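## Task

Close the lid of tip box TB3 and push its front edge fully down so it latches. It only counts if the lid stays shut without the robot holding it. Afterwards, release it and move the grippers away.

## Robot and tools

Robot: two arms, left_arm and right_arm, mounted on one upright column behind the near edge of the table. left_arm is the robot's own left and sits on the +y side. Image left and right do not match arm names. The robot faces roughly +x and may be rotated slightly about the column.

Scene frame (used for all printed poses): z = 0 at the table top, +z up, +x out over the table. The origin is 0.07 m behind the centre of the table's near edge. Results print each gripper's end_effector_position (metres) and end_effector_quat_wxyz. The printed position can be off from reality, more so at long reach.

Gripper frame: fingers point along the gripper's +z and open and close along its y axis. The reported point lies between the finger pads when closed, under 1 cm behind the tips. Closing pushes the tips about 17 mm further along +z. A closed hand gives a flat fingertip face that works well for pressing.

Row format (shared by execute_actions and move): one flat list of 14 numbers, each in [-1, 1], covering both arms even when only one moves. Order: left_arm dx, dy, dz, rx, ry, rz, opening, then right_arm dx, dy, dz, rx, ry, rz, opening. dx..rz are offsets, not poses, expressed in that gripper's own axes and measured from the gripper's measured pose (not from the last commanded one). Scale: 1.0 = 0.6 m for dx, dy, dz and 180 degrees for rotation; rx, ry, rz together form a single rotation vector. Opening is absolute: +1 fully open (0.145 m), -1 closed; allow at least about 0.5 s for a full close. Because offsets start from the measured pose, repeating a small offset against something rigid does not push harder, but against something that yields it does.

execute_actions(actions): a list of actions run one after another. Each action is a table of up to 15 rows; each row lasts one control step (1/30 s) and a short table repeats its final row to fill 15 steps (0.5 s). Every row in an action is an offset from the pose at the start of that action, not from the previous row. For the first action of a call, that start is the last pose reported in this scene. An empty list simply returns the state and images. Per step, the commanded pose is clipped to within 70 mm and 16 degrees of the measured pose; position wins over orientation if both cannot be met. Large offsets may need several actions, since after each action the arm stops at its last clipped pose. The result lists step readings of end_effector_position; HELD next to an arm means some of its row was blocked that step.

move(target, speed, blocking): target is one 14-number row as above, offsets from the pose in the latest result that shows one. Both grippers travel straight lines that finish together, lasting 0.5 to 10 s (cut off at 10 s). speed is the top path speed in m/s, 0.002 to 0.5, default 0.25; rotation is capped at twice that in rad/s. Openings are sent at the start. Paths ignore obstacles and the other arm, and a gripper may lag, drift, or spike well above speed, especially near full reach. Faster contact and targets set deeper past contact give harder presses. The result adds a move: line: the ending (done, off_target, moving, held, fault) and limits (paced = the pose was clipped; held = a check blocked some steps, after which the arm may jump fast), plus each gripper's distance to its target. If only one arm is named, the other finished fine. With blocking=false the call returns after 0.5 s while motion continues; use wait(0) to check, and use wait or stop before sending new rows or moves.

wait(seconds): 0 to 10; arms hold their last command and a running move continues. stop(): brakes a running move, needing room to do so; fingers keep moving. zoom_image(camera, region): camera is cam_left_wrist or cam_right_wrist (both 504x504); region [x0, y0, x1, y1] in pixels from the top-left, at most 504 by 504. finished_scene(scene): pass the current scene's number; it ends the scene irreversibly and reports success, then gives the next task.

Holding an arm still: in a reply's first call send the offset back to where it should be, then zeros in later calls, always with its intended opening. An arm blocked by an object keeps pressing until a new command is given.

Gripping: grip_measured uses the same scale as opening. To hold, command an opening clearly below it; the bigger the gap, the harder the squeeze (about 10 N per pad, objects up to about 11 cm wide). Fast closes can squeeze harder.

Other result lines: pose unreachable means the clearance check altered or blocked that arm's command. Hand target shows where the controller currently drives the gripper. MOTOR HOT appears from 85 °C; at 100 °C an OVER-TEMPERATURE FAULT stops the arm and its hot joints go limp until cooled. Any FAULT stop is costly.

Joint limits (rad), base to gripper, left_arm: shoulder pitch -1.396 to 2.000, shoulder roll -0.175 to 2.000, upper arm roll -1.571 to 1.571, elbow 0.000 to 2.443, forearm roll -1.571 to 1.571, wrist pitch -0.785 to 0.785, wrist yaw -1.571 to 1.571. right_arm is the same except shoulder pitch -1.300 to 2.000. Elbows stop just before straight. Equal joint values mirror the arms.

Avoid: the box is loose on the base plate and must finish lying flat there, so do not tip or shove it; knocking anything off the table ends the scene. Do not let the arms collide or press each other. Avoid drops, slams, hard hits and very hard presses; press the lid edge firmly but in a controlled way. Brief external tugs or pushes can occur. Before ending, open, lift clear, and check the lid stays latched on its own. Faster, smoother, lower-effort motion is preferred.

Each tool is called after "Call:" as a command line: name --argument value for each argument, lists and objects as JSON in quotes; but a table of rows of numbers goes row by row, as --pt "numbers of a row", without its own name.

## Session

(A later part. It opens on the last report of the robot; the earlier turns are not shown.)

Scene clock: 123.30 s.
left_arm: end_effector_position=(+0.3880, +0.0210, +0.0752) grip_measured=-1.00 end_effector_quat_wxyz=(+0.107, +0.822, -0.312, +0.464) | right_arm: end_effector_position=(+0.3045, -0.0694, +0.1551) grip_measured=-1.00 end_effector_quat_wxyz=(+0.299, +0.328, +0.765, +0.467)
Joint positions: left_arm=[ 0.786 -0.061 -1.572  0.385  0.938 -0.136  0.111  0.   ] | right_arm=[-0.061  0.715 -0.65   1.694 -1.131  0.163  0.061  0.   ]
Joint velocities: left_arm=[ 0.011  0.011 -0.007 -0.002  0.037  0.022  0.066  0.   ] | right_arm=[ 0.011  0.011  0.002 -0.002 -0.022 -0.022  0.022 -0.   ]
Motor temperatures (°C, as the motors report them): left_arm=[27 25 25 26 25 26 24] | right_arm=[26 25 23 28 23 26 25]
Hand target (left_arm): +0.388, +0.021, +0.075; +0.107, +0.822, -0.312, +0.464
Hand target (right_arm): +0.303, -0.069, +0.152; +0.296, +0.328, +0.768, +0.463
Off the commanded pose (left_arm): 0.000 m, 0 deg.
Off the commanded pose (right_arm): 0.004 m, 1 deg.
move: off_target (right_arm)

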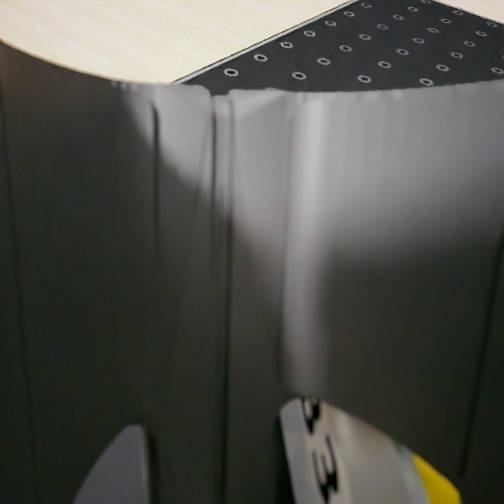

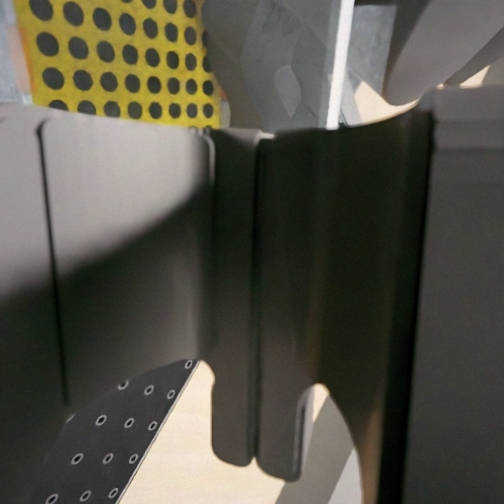

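Call:
move --target '[0.02,-0.1,-0.04,0,0,0,-1,0,0,0,0,0,0,-1]' --speed 0.04

Scene clock: 128.53 s.
left_arm: end_effector_position=(+0.4136, +0.0749, +0.1041) grip_measured=-1.00 end_effector_quat_wxyz=(+0.104, +0.822, -0.311, +0.466) | right_arm: end_effector_position=(+0.3045, -0.0694, +0.1551) grip_measured=-1.00 end_effector_quat_wxyz=(+0.299, +0.328, +0.765, +0.467)
Joint positions: left_arm=[ 0.891  0.091 -1.572  0.462  0.992 -0.101  0.222  0.   ] | right_arm=[-0.061  0.715 -0.65   1.694 -1.131  0.163  0.061  0.   ]
Joint velocities: left_arm=[ 0.033  0.033  0.002 -0.002 -0.022 -0.007 -0.037 -0.   ] | right_arm=[ 0.165 -0.033  0.012  0.022  0.022  0.051  0.022  0.   ]
Motor temperatures (°C, as the motors report them): left_arm=[27 25 25 26 25 26 24] | right_arm=[26 25 23 28 23 26 25]
Hand target (left_arm): +0.414, +0.074, +0.105; +0.107, +0.822, -0.311, +0.464
Hand target (right_arm): +0.305, -0.069, +0.155; +0.299, +0.328, +0.765, +0.467
Off the commanded pose (left_arm): 0.002 m, 0 deg.
Off the commanded pose (right_arm): 0.000 m, 0 deg.
move: done

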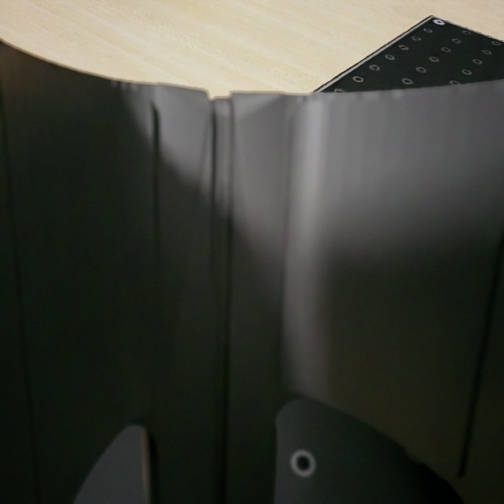

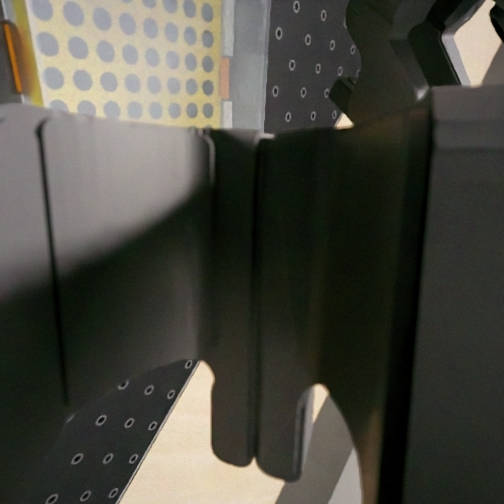

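Call:
move --target '[0.05,0,-0.13,0,0,0,-1,0,0,-0.03,0.12,0,0,-1]' --speed 0.08

Call:
move --target '[0,0,0,0,0,0,1,0,0.03,-0.04,0,0,0,1]' --speed 0.08

Scene clock: 135.07 s.
left_arm: end_effector_position=(+0.3697, +0.0985, +0.1683) grip_measured=-1.00 end_effector_quat_wxyz=(+0.109, +0.824, -0.310, +0.462) | right_arm: end_effector_position=(+0.2915, -0.0800, +0.1625) grip_measured=-1.00 end_effector_quat_wxyz=(+0.235, +0.377, +0.838, +0.317)
Joint positions: left_arm=[ 0.966  0.548 -1.57   1.261  1.042  0.142 -0.025  0.   ] | right_arm=[ 0.032  0.776 -0.65   1.926 -1.08   0.241  0.68   0.   ]
Joint velocities: left_arm=[ 0.011  0.011  0.007  0.002 -0.007 -0.037  0.007  0.   ] | right_arm=[-0.077 -0.011 -0.017 -0.002 -0.022 -0.022  0.051  0.   ]
Motor temperatures (°C, as the motors report them): left_arm=[28 25 25 26 25 26 24] | right_arm=[26 25 23 28 23 26 25]
Hand target (left_arm): +0.371, +0.099, +0.170; +0.106, +0.824, -0.308, +0.464
Hand target (right_arm): +0.291, -0.080, +0.162; +0.234, +0.379, +0.838, +0.315
Off the commanded pose (left_arm): 0.003 m, 1 deg.
Off the commanded pose (right_arm): 0.002 m, 0 deg.
move: done

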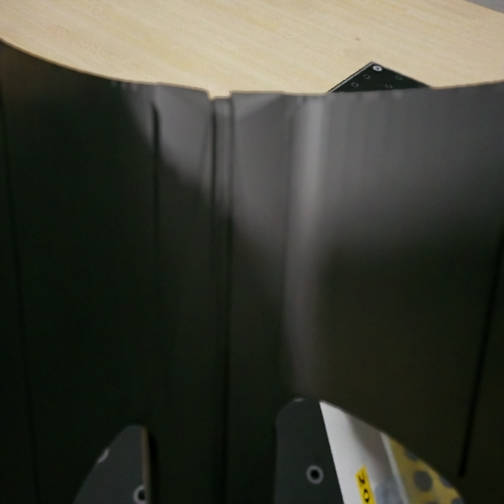

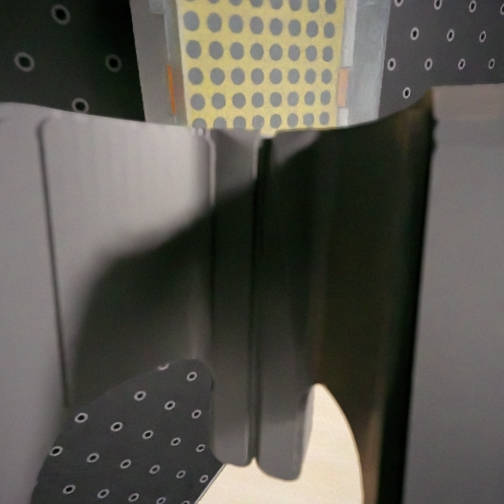

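Scene clock: 135.77 s.
left_arm: end_effector_position=(+0.3697, +0.0985, +0.1683) grip_measured=+1.00 end_effector_quat_wxyz=(+0.109, +0.824, -0.310, +0.462) | right_arm: end_effector_position=(+0.2849, -0.0786, +0.1922) grip_measured=+1.00 end_effector_quat_wxyz=(+0.236, +0.375, +0.838, +0.319)
Joint positions: left_arm=[ 0.966  0.548 -1.57   1.261  1.042  0.142 -0.025  0.145] | right_arm=[ 0.039  0.832 -0.622  2.066 -1.053  0.282  0.779  0.145]
Joint velocities: left_arm=[-0.033 -0.055 -0.002  0.002  0.007 -0.037 -0.081  0.   ] | right_arm=[-0.033 -0.055  0.002 -0.002  0.007  0.022 -0.066 -0.   ]
Motor temperatures (°C, as the motors report them): left_arm=[28 25 25 26 25 26 24] | right_arm=[26 25 23 28 23 26 25]
Hand target (left_arm): +0.370, +0.099, +0.168; +0.109, +0.824, -0.310, +0.462
Hand target (right_arm): +0.285, -0.080, +0.192; +0.236, +0.378, +0.838, +0.316
Off the commanded pose (left_arm): 0.000 m, 0 deg.
Off the commanded pose (right_arm): 0.001 m, 0 deg.
move: done

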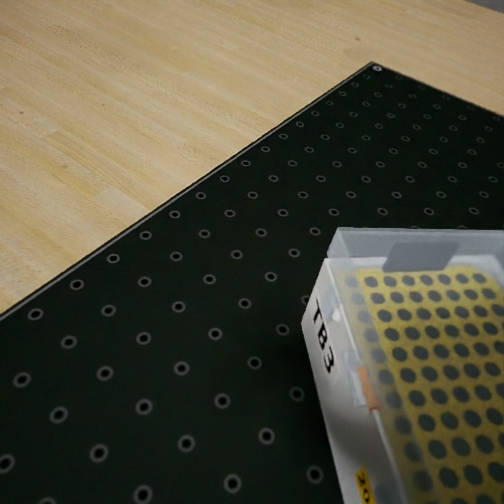

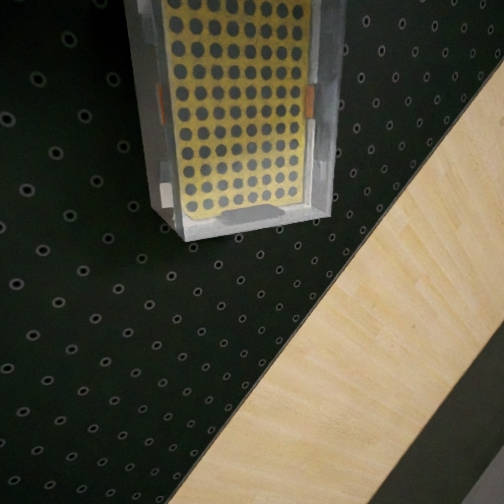

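Call:
move --target '[0,-0.1,-0.03,0,0,0,1,0.015,0.048,0.197,0.08,0,0,-1]' --speed 0.08

Scene clock: 146.77 s.
left_arm: end_effector_position=(+0.3941, +0.1545, +0.1830) grip_measured=+1.00 end_effector_quat_wxyz=(+0.106, +0.825, -0.310, +0.461) | right_arm: end_effector_position=(+0.3720, -0.0162, +0.1355) grip_measured=-1.00 end_effector_quat_wxyz=(+0.191, +0.406, +0.867, +0.216)
Joint positions: left_arm=[ 1.051  0.607 -1.57   1.098  1.061  0.097  0.199  0.145] | right_arm=[ 0.563  0.359 -0.853  1.336 -1.078  0.179  0.972  0.   ]
Joint velocities: left_arm=[-0.033  0.011 -0.007 -0.007  0.022 -0.022 -0.037 -0.   ] | right_arm=[-0.033 -0.077 -0.017 -0.007  0.022 -0.022  0.022 -0.   ]
Motor temperatures (°C, as the motors report them): left_arm=[28 25 25 26 25 26 24] | right_arm=[26 25 23 28 23 26 25]
Hand target (left_arm): +0.395, +0.154, +0.185; +0.109, +0.823, -0.311, +0.463
Hand target (right_arm): +0.370, -0.017, +0.133; +0.189, +0.404, +0.870, +0.211
Off the commanded pose (left_arm): 0.002 m, 0 deg.
Off the commanded pose (right_arm): 0.007 m, 1 deg.
move: off_target (right_arm)

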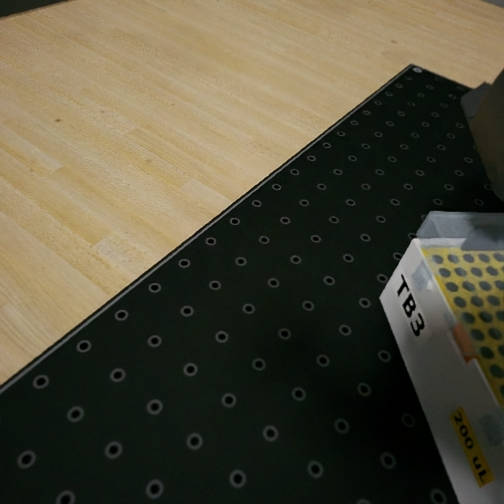

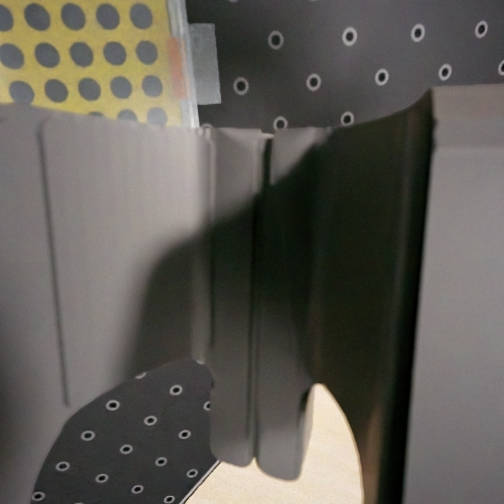

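Call:
move --target '[0,0,0,-0.12,0,0,1,0.015,-0.043,0.03,0,0,0,-1]' --speed 0.06

Call:
move --target '[0,0,0,0,0,0,1,0.006,-0.022,0.035,0,0,0,-1]' --speed 0.02

Scene clock: 154.57 s.
left_arm: end_effector_position=(+0.3937, +0.1551, +0.1811) grip_measured=+1.00 end_effector_quat_wxyz=(+0.255, +0.792, -0.391, +0.393) | right_arm: end_effector_position=(+0.3614, -0.0195, +0.1078) grip_measured=-1.00 end_effector_quat_wxyz=(+0.192, +0.407, +0.866, +0.217)
Joint positions: left_arm=[ 1.11   0.407 -1.57   0.549  1.061 -0.021  0.904  0.145] | right_arm=[ 0.492  0.345 -0.853  1.284 -1.111  0.179  0.874  0.   ]
Joint velocities: left_arm=[ 0.099 -0.011 -0.022  0.002  0.051 -0.066 -0.022  0.   ] | right_arm=[-0.011  0.011  0.002 -0.002 -0.066 -0.007  0.022 -0.   ]
Motor temperatures (°C, as the motors report them): left_arm=[28 25 25 26 25 26 24] | right_arm=[26 25 23 28 23 26 25]
Hand target (left_arm): +0.394, +0.154, +0.183; +0.257, +0.790, -0.393, +0.395
Hand target (right_arm): +0.360, -0.019, +0.105; +0.191, +0.405, +0.868, +0.216
Off the commanded pose (left_arm): 0.002 m, 1 deg.
Off the commanded pose (right_arm): 0.003 m, 0 deg.
move: done

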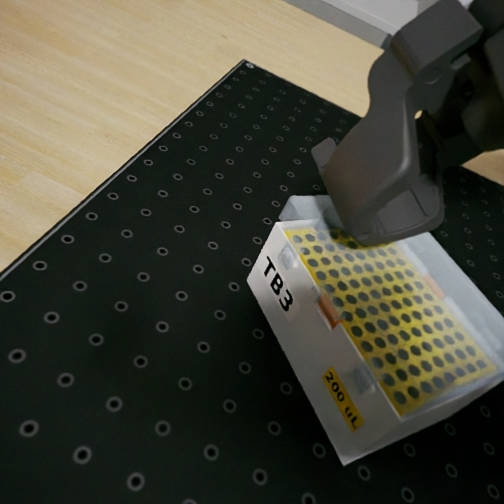

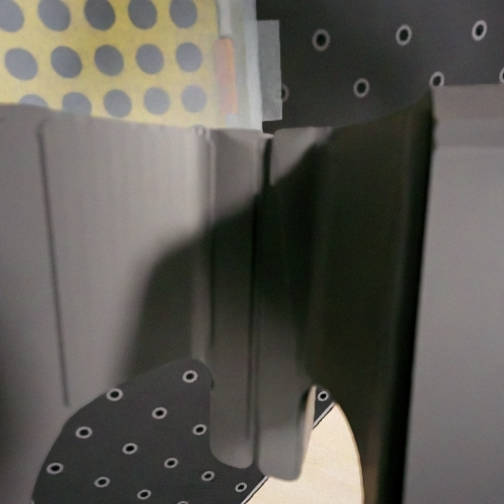

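Scene clock: 156.03 s.
left_arm: end_effector_position=(+0.3937, +0.1551, +0.1811) grip_measured=+1.00 end_effector_quat_wxyz=(+0.255, +0.792, -0.391, +0.393) | right_arm: end_effector_position=(+0.3686, -0.0149, +0.0927) grip_measured=-1.00 end_effector_quat_wxyz=(+0.200, +0.407, +0.860, +0.233)
Joint positions: left_arm=[ 1.11   0.407 -1.57   0.549  1.061 -0.021  0.904  0.145] | right_arm=[ 0.493  0.302 -0.856  1.169 -1.12   0.16   0.757  0.   ]
Joint velocities: left_arm=[-0.055  0.033 -0.002 -0.002 -0.007 -0.051  0.007 -0.   ] | right_arm=[-0.033 -0.055  0.007 -0.007 -0.007 -0.051  0.037  0.   ]
Motor temperatures (°C, as the motors report them): left_arm=[28 25 25 26 25 26 24] | right_arm=[26 25 23 28 23 26 25]
Hand target (left_arm): +0.394, +0.155, +0.181; +0.255, +0.792, -0.391, +0.393
Hand target (right_arm): +0.362, -0.019, +0.083; +0.191, +0.407, +0.866, +0.217
Off the commanded pose (left_arm): 0.000 m, 0 deg.
Off the commanded pose (right_arm): 0.013 m, 2 deg.
move: off_target (right_arm)

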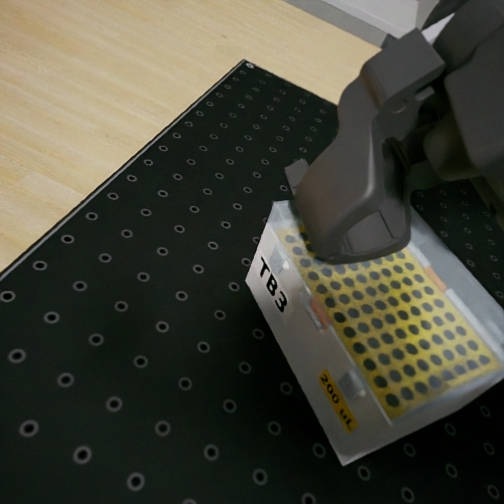

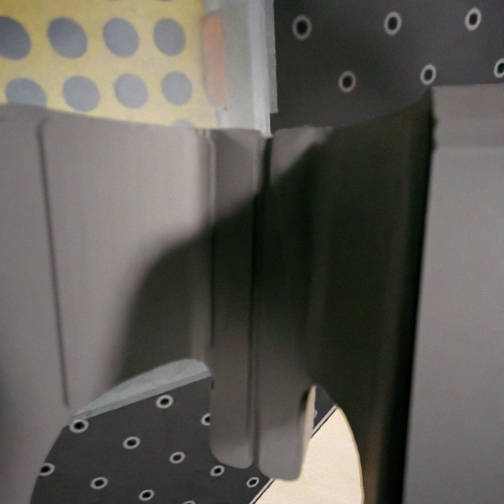

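Call:
move --target '[0,0,0,0,0,0,1,-0.005,0.015,-0.045,0,0,0,-1]' --speed 0.05

Call:
move --target '[0,0,0,0,0,0,1,0.06,-0.01,-0.01,0,0,0,-1]' --speed 0.05

Call:
move --target '[0,0,0,0,0,0,1,0.008,-0.03,0.05,0,0,0,-1]' --speed 0.02

Scene clock: 163.53 s.
left_arm: end_effector_position=(+0.3937, +0.1551, +0.1811) grip_measured=+1.00 end_effector_quat_wxyz=(+0.255, +0.792, -0.391, +0.393) | right_arm: end_effector_position=(+0.3627, -0.0178, +0.1215) grip_measured=-1.00 end_effector_quat_wxyz=(+0.203, +0.405, +0.860, +0.236)
Joint positions: left_arm=[ 1.11   0.407 -1.57   0.549  1.061 -0.021  0.904  0.145] | right_arm=[ 0.489  0.375 -0.856  1.352 -1.103  0.202  0.868  0.   ]
Joint velocities: left_arm=[ 0.011  0.033 -0.002 -0.012 -0.051  0.037  0.022  0.   ] | right_arm=[-0.121  0.055  0.017 -0.017  0.037  0.051 -0.007  0.   ]
Motor temperatures (°C, as the motors report them): left_arm=[29 25 25 26 25 26 24] | right_arm=[26 25 23 28 23 26 25]
Hand target (left_arm): +0.394, +0.155, +0.181; +0.255, +0.792, -0.391, +0.393
Hand target (right_arm): +0.361, -0.019, +0.120; +0.201, +0.407, +0.860, +0.233
Off the commanded pose (left_arm): 0.000 m, 0 deg.
Off the commanded pose (right_arm): 0.002 m, 1 deg.
move: done

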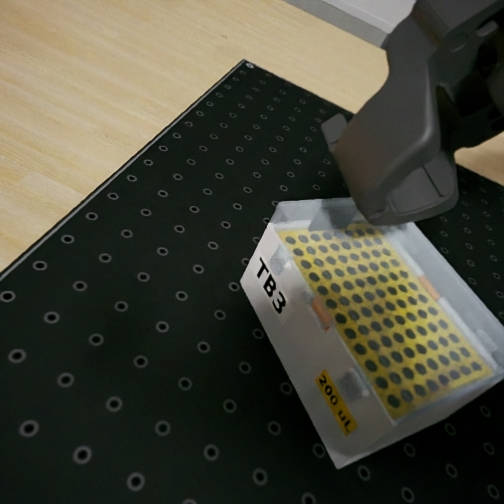

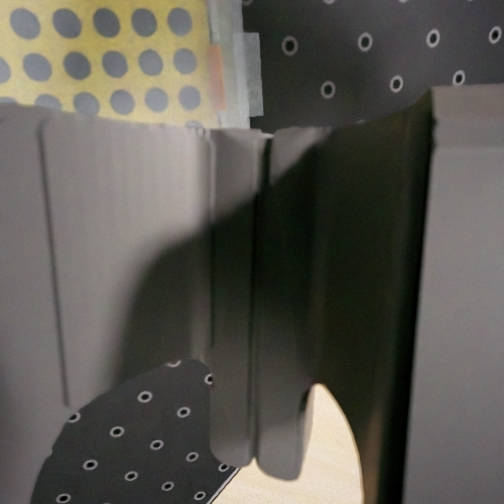

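Scene clock: 164.50 s.
left_arm: end_effector_position=(+0.3937, +0.1551, +0.1811) grip_measured=+1.00 end_effector_quat_wxyz=(+0.255, +0.792, -0.391, +0.393) | right_arm: end_effector_position=(+0.3365, +0.0072, +0.1187) grip_measured=-1.00 end_effector_quat_wxyz=(+0.204, +0.403, +0.859, +0.239)
Joint positions: left_arm=[ 1.11   0.407 -1.57   0.549  1.061 -0.021  0.904  0.145] | right_arm=[ 0.436  0.322 -0.902  1.419 -1.171  0.301  0.898  0.   ]
Joint velocities: left_arm=[ 0.011  0.077  0.017  0.007  0.051 -0.022 -0.051  0.   ] | right_arm=[ 0.011 -0.121  0.002 -0.002 -0.007 -0.022 -0.022  0.   ]
Motor temperatures (°C, as the motors report them): left_arm=[29 25 25 26 25 26 24] | right_arm=[26 25 23 28 23 26 25]
Hand target (left_arm): +0.394, +0.155, +0.181; +0.255, +0.792, -0.391, +0.393
Hand target (right_arm): +0.335, +0.006, +0.117; +0.203, +0.404, +0.860, +0.236
Off the commanded pose (left_arm): 0.000 m, 0 deg.
Off the commanded pose (right_arm): 0.003 m, 0 deg.
move: done

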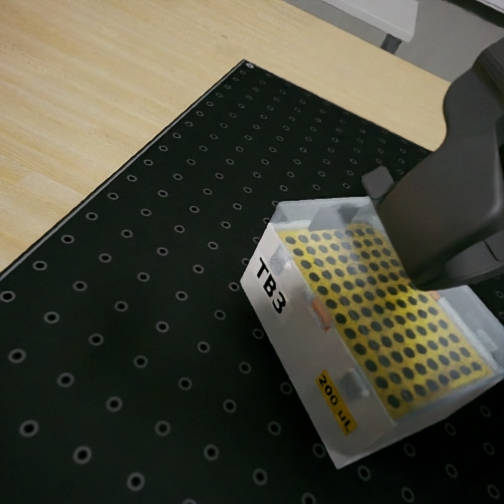

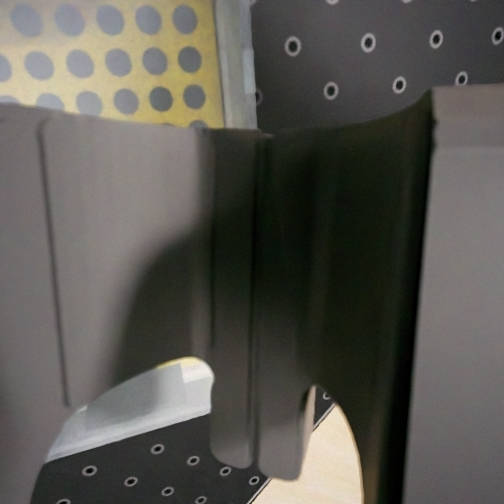

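Scene clock: 166.50 s.
left_arm: end_effector_position=(+0.3937, +0.1551, +0.1811) grip_measured=+1.00 end_effector_quat_wxyz=(+0.255, +0.792, -0.391, +0.393) | right_arm: end_effector_position=(+0.3447, +0.0123, +0.0919) grip_measured=-1.00 end_effector_quat_wxyz=(+0.212, +0.403, +0.854, +0.252)
Joint positions: left_arm=[ 1.11   0.407 -1.57   0.549  1.061 -0.021  0.904  0.145] | right_arm=[ 0.431  0.259 -0.904  1.242 -1.174  0.27   0.736  0.   ]
Joint velocities: left_arm=[ 0.011 -0.011  0.002 -0.007 -0.022 -0.037 -0.007  0.   ] | right_arm=[-0.011  0.077 -0.017 -0.007 -0.007  0.066 -0.066  0.   ]
Motor temperatures (°C, as the motors report them): left_arm=[29 25 25 26 25 26 24] | right_arm=[26 25 23 28 23 26 25]
Hand target (left_arm): +0.394, +0.155, +0.181; +0.255, +0.792, -0.391, +0.393
Hand target (right_arm): +0.339, +0.009, +0.084; +0.203, +0.403, +0.860, +0.240
Off the commanded pose (left_arm): 0.000 m, 0 deg.
Off the commanded pose (right_arm): 0.011 m, 2 deg.
move: off_target (right_arm)

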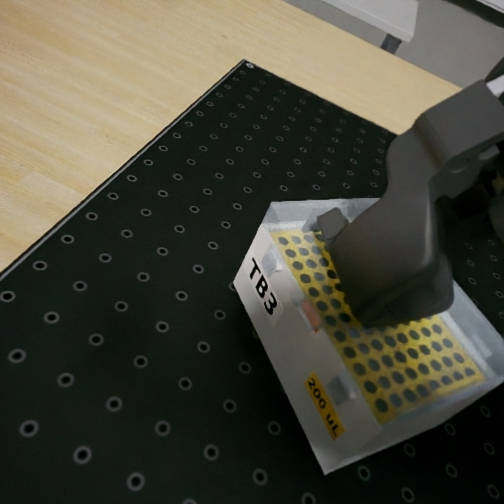

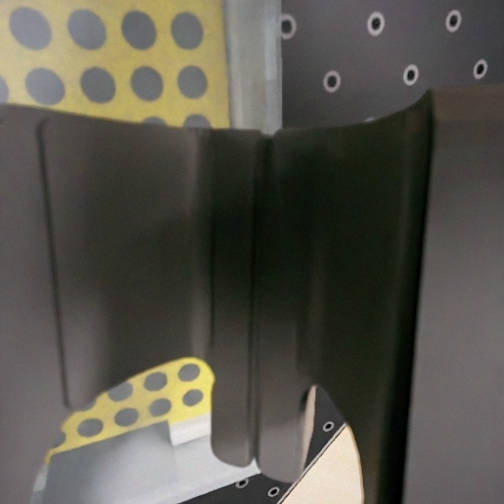

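Call:
move --target '[0,0,0,0,0,0,1,0,0.035,-0.01,0,0,0,-1]' --speed 0.04

Call:
move --target '[0,0,0,0,0,0,1,0.008,-0.045,0.04,0,0,0,-1]' --speed 0.02

Call:
zoom_image --camera "cam_left_wrist" --region '[210,180,450,480]'

Scene clock: 171.70 s.
left_arm: end_effector_position=(+0.3937, +0.1551, +0.1811) grip_measured=+1.00 end_effector_quat_wxyz=(+0.255, +0.792, -0.391, +0.393) | right_arm: end_effector_position=(+0.3542, +0.0223, +0.1098) grip_measured=-1.00 end_effector_quat_wxyz=(+0.213, +0.400, +0.854, +0.254)
Joint positions: left_arm=[ 1.11   0.407 -1.57   0.549  1.061 -0.021  0.904  0.145] | right_arm=[ 0.482  0.24  -0.904  1.257 -1.174  0.272  0.799  0.   ]
Joint velocities: left_arm=[-0.077 -0.033  0.002  0.007  0.051  0.051  0.066 -0.   ] | right_arm=[-0.077  0.011 -0.007 -0.007 -0.022  0.022  0.081  0.   ]
Motor temperatures (°C, as the motors report them): left_arm=[29 25 25 26 25 26 24] | right_arm=[26 25 23 28 23 26 25]
Hand target (left_arm): +0.394, +0.155, +0.181; +0.255, +0.792, -0.391, +0.393
Hand target (right_arm): +0.354, +0.022, +0.109; +0.212, +0.403, +0.854, +0.252
Off the commanded pose (left_arm): 0.000 m, 0 deg.
Off the commanded pose (right_arm): 0.001 m, 0 deg.
move: done

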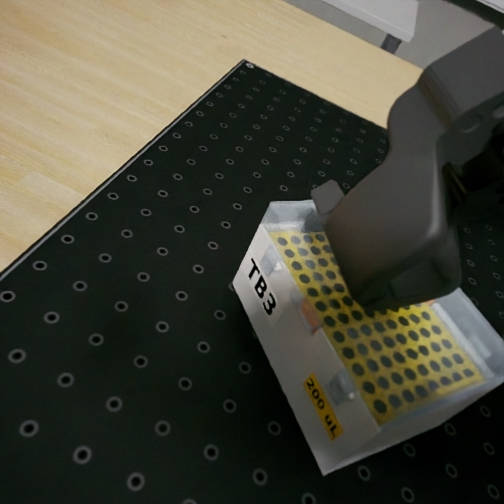

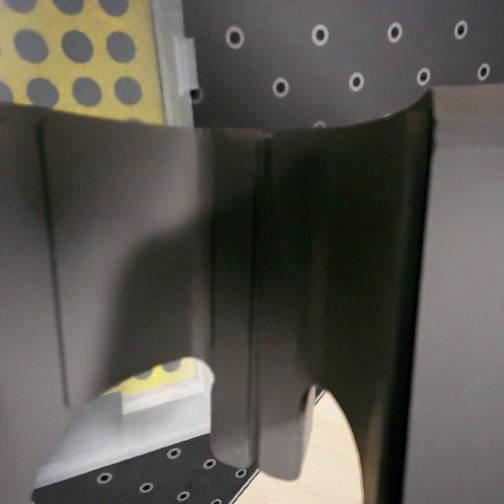

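Scene clock: 173.73 s.
left_arm: end_effector_position=(+0.3937, +0.1551, +0.1811) grip_measured=+1.00 end_effector_quat_wxyz=(+0.255, +0.792, -0.391, +0.393) | right_arm: end_effector_position=(+0.3614, +0.0273, +0.0926) grip_measured=-1.00 end_effector_quat_wxyz=(+0.230, +0.396, +0.842, +0.285)
Joint positions: left_arm=[ 1.11   0.407 -1.57   0.549  1.061 -0.021  0.904  0.145] | right_arm=[ 0.466  0.2   -0.904  1.127 -1.177  0.256  0.614  0.   ]
Joint velocities: left_arm=[-0.077  0.033  0.007  0.012  0.095  0.022  0.051  0.   ] | right_arm=[-0.055  0.033  0.012 -0.022  0.022 -0.007 -0.022  0.   ]
Motor temperatures (°C, as the motors report them): left_arm=[29 25 25 26 25 26 24] | right_arm=[26 25 23 28 23 26 25]
Hand target (left_arm): +0.394, +0.155, +0.181; +0.255, +0.792, -0.391, +0.393
Hand target (right_arm): +0.349, +0.018, +0.075; +0.213, +0.400, +0.854, +0.255
Off the commanded pose (left_arm): 0.000 m, 0 deg.
Off the commanded pose (right_arm): 0.024 m, 4 deg.
move: off_target (right_arm)

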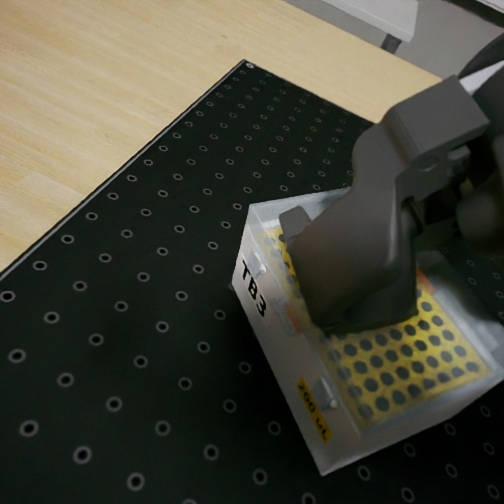

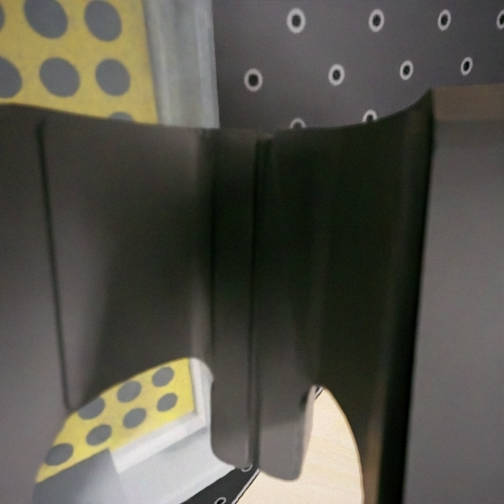

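Region (210, 180, 450, 480) of cam_left_wrist's 504x504 image, scaled by 1.680, with more detail than that image has; it fills the left 403 columns of this view, and the rest is white.

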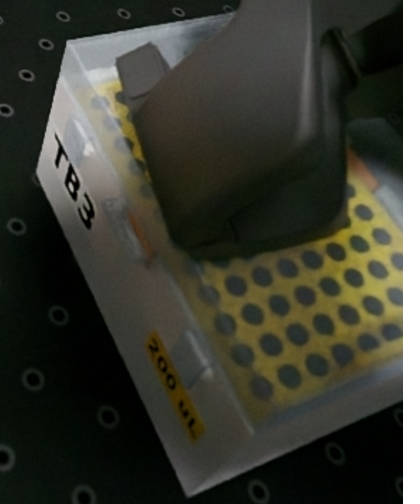

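Box tilts; release gently and inspect.

Call:
move --target '[0,0,0,0,0,0,1,0,-0.01,-0.03,0,0,0,-1]' --speed 0.02

Call:
move --target '[0,0.07,0,0,0,0,1,0,-0.05,-0.25,0,0,0,-1]' --speed 0.1

Call:
zoom_image --camera "cam_left_wrist" --region '[100,150,400,504]'

Scene clock: 180.17 s.
left_arm: end_effector_position=(+0.3937, +0.1551, +0.1811) grip_measured=+1.00 end_effector_quat_wxyz=(+0.255, +0.792, -0.391, +0.393) | right_arm: end_effector_position=(+0.3489, +0.0196, +0.1031) grip_measured=-1.00 end_effector_quat_wxyz=(+0.231, +0.395, +0.841, +0.288)
Joint positions: left_arm=[ 1.11   0.407 -1.57   0.549  1.061 -0.021  0.904  0.145] | right_arm=[ 0.417  0.266 -0.903  1.273 -1.186  0.289  0.665  0.   ]
Joint velocities: left_arm=[-0.011 -0.011 -0.022  0.002 -0.007 -0.066 -0.022  0.   ] | right_arm=[-0.055  0.055 -0.002 -0.017 -0.022  0.066  0.022  0.   ]
Motor temperatures (°C, as the motors report them): left_arm=[29 25 25 26 25 26 24] | right_arm=[26 25 23 28 23 26 25]
Hand target (left_arm): +0.394, +0.155, +0.181; +0.255, +0.792, -0.391, +0.393
Hand target (right_arm): +0.347, +0.019, +0.101; +0.230, +0.396, +0.842, +0.285
Off the commanded pose (left_arm): 0.000 m, 0 deg.
Off the commanded pose (right_arm): 0.002 m, 0 deg.
move: done

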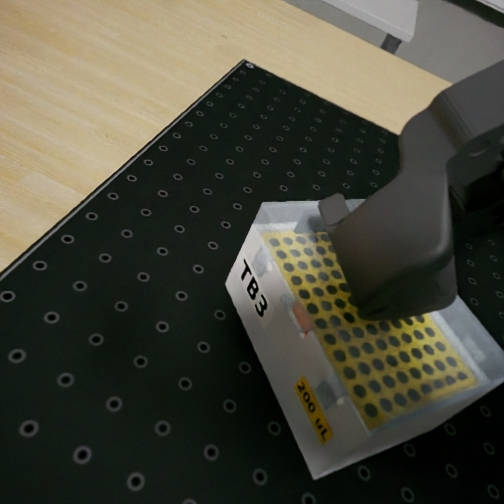

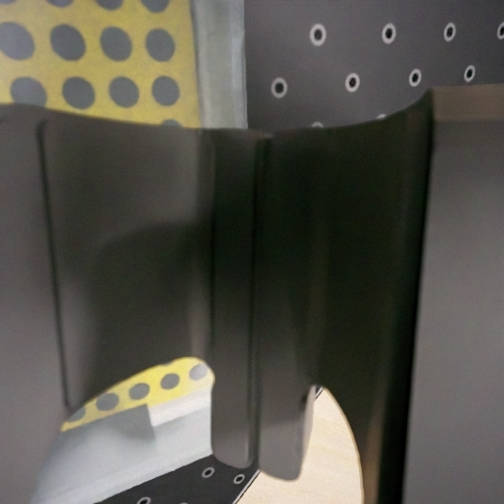

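Scene clock: 181.97 s.
left_arm: end_effector_position=(+0.3596, +0.1309, +0.1868) grip_measured=+1.00 end_effector_quat_wxyz=(+0.258, +0.790, -0.393, +0.394) | right_arm: end_effector_position=(+0.2390, -0.0400, +0.1906) grip_measured=-1.00 end_effector_quat_wxyz=(+0.232, +0.392, +0.841, +0.291)
Joint positions: left_arm=[ 1.078  0.598 -1.57   1.     1.061  0.075  0.668  0.145] | right_arm=[ 0.108  0.721 -0.903  2.187 -1.292  0.558  1.004  0.   ]
Joint velocities: left_arm=[ 0.055  0.011  0.017 -0.007  0.081 -0.051  0.081 -0.   ] | right_arm=[-0.143 -0.099 -0.007  0.027  0.037  0.095  0.007  0.   ]
Motor temperatures (°C, as the motors report them): left_arm=[29 25 25 26 25 26 24] | right_arm=[26 25 23 28 23 26 25]
Hand target (left_arm): +0.359, +0.132, +0.185; +0.256, +0.793, -0.390, +0.392
Hand target (right_arm): +0.239, -0.041, +0.190; +0.232, +0.394, +0.841, +0.288
Off the commanded pose (left_arm): 0.002 m, 0 deg.
Off the commanded pose (right_arm): 0.002 m, 1 deg.
move: done

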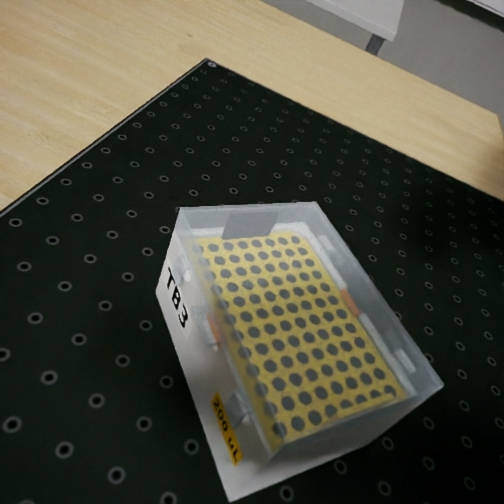

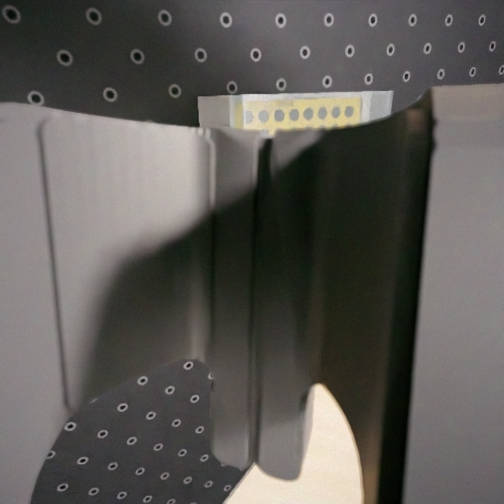

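Region (100, 150, 400, 504) of cam_left_wrist's 504x504 image, scaled by 1.424, with more detail than that image has; it fills the left 427 columns of this view, and the rest is white.

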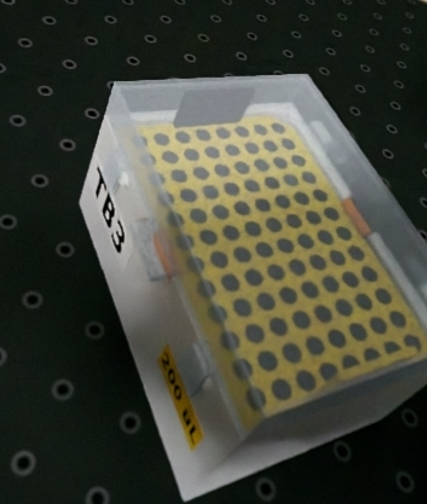

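Call:
zoom_image --camera "cam_left_wrist" --region '[150,230,300,480]'

Region (150, 230, 300, 480) of cam_left_wrist's 504x504 image, scaled by 2.016, with more detail than that image has; it fills the left 302 columns of this view, and the rest is white.

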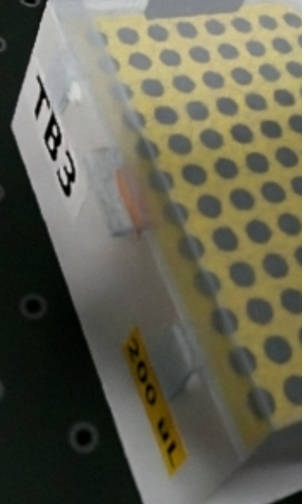

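Call:
finished_scene --scene 2

The scene is finished: the task was done.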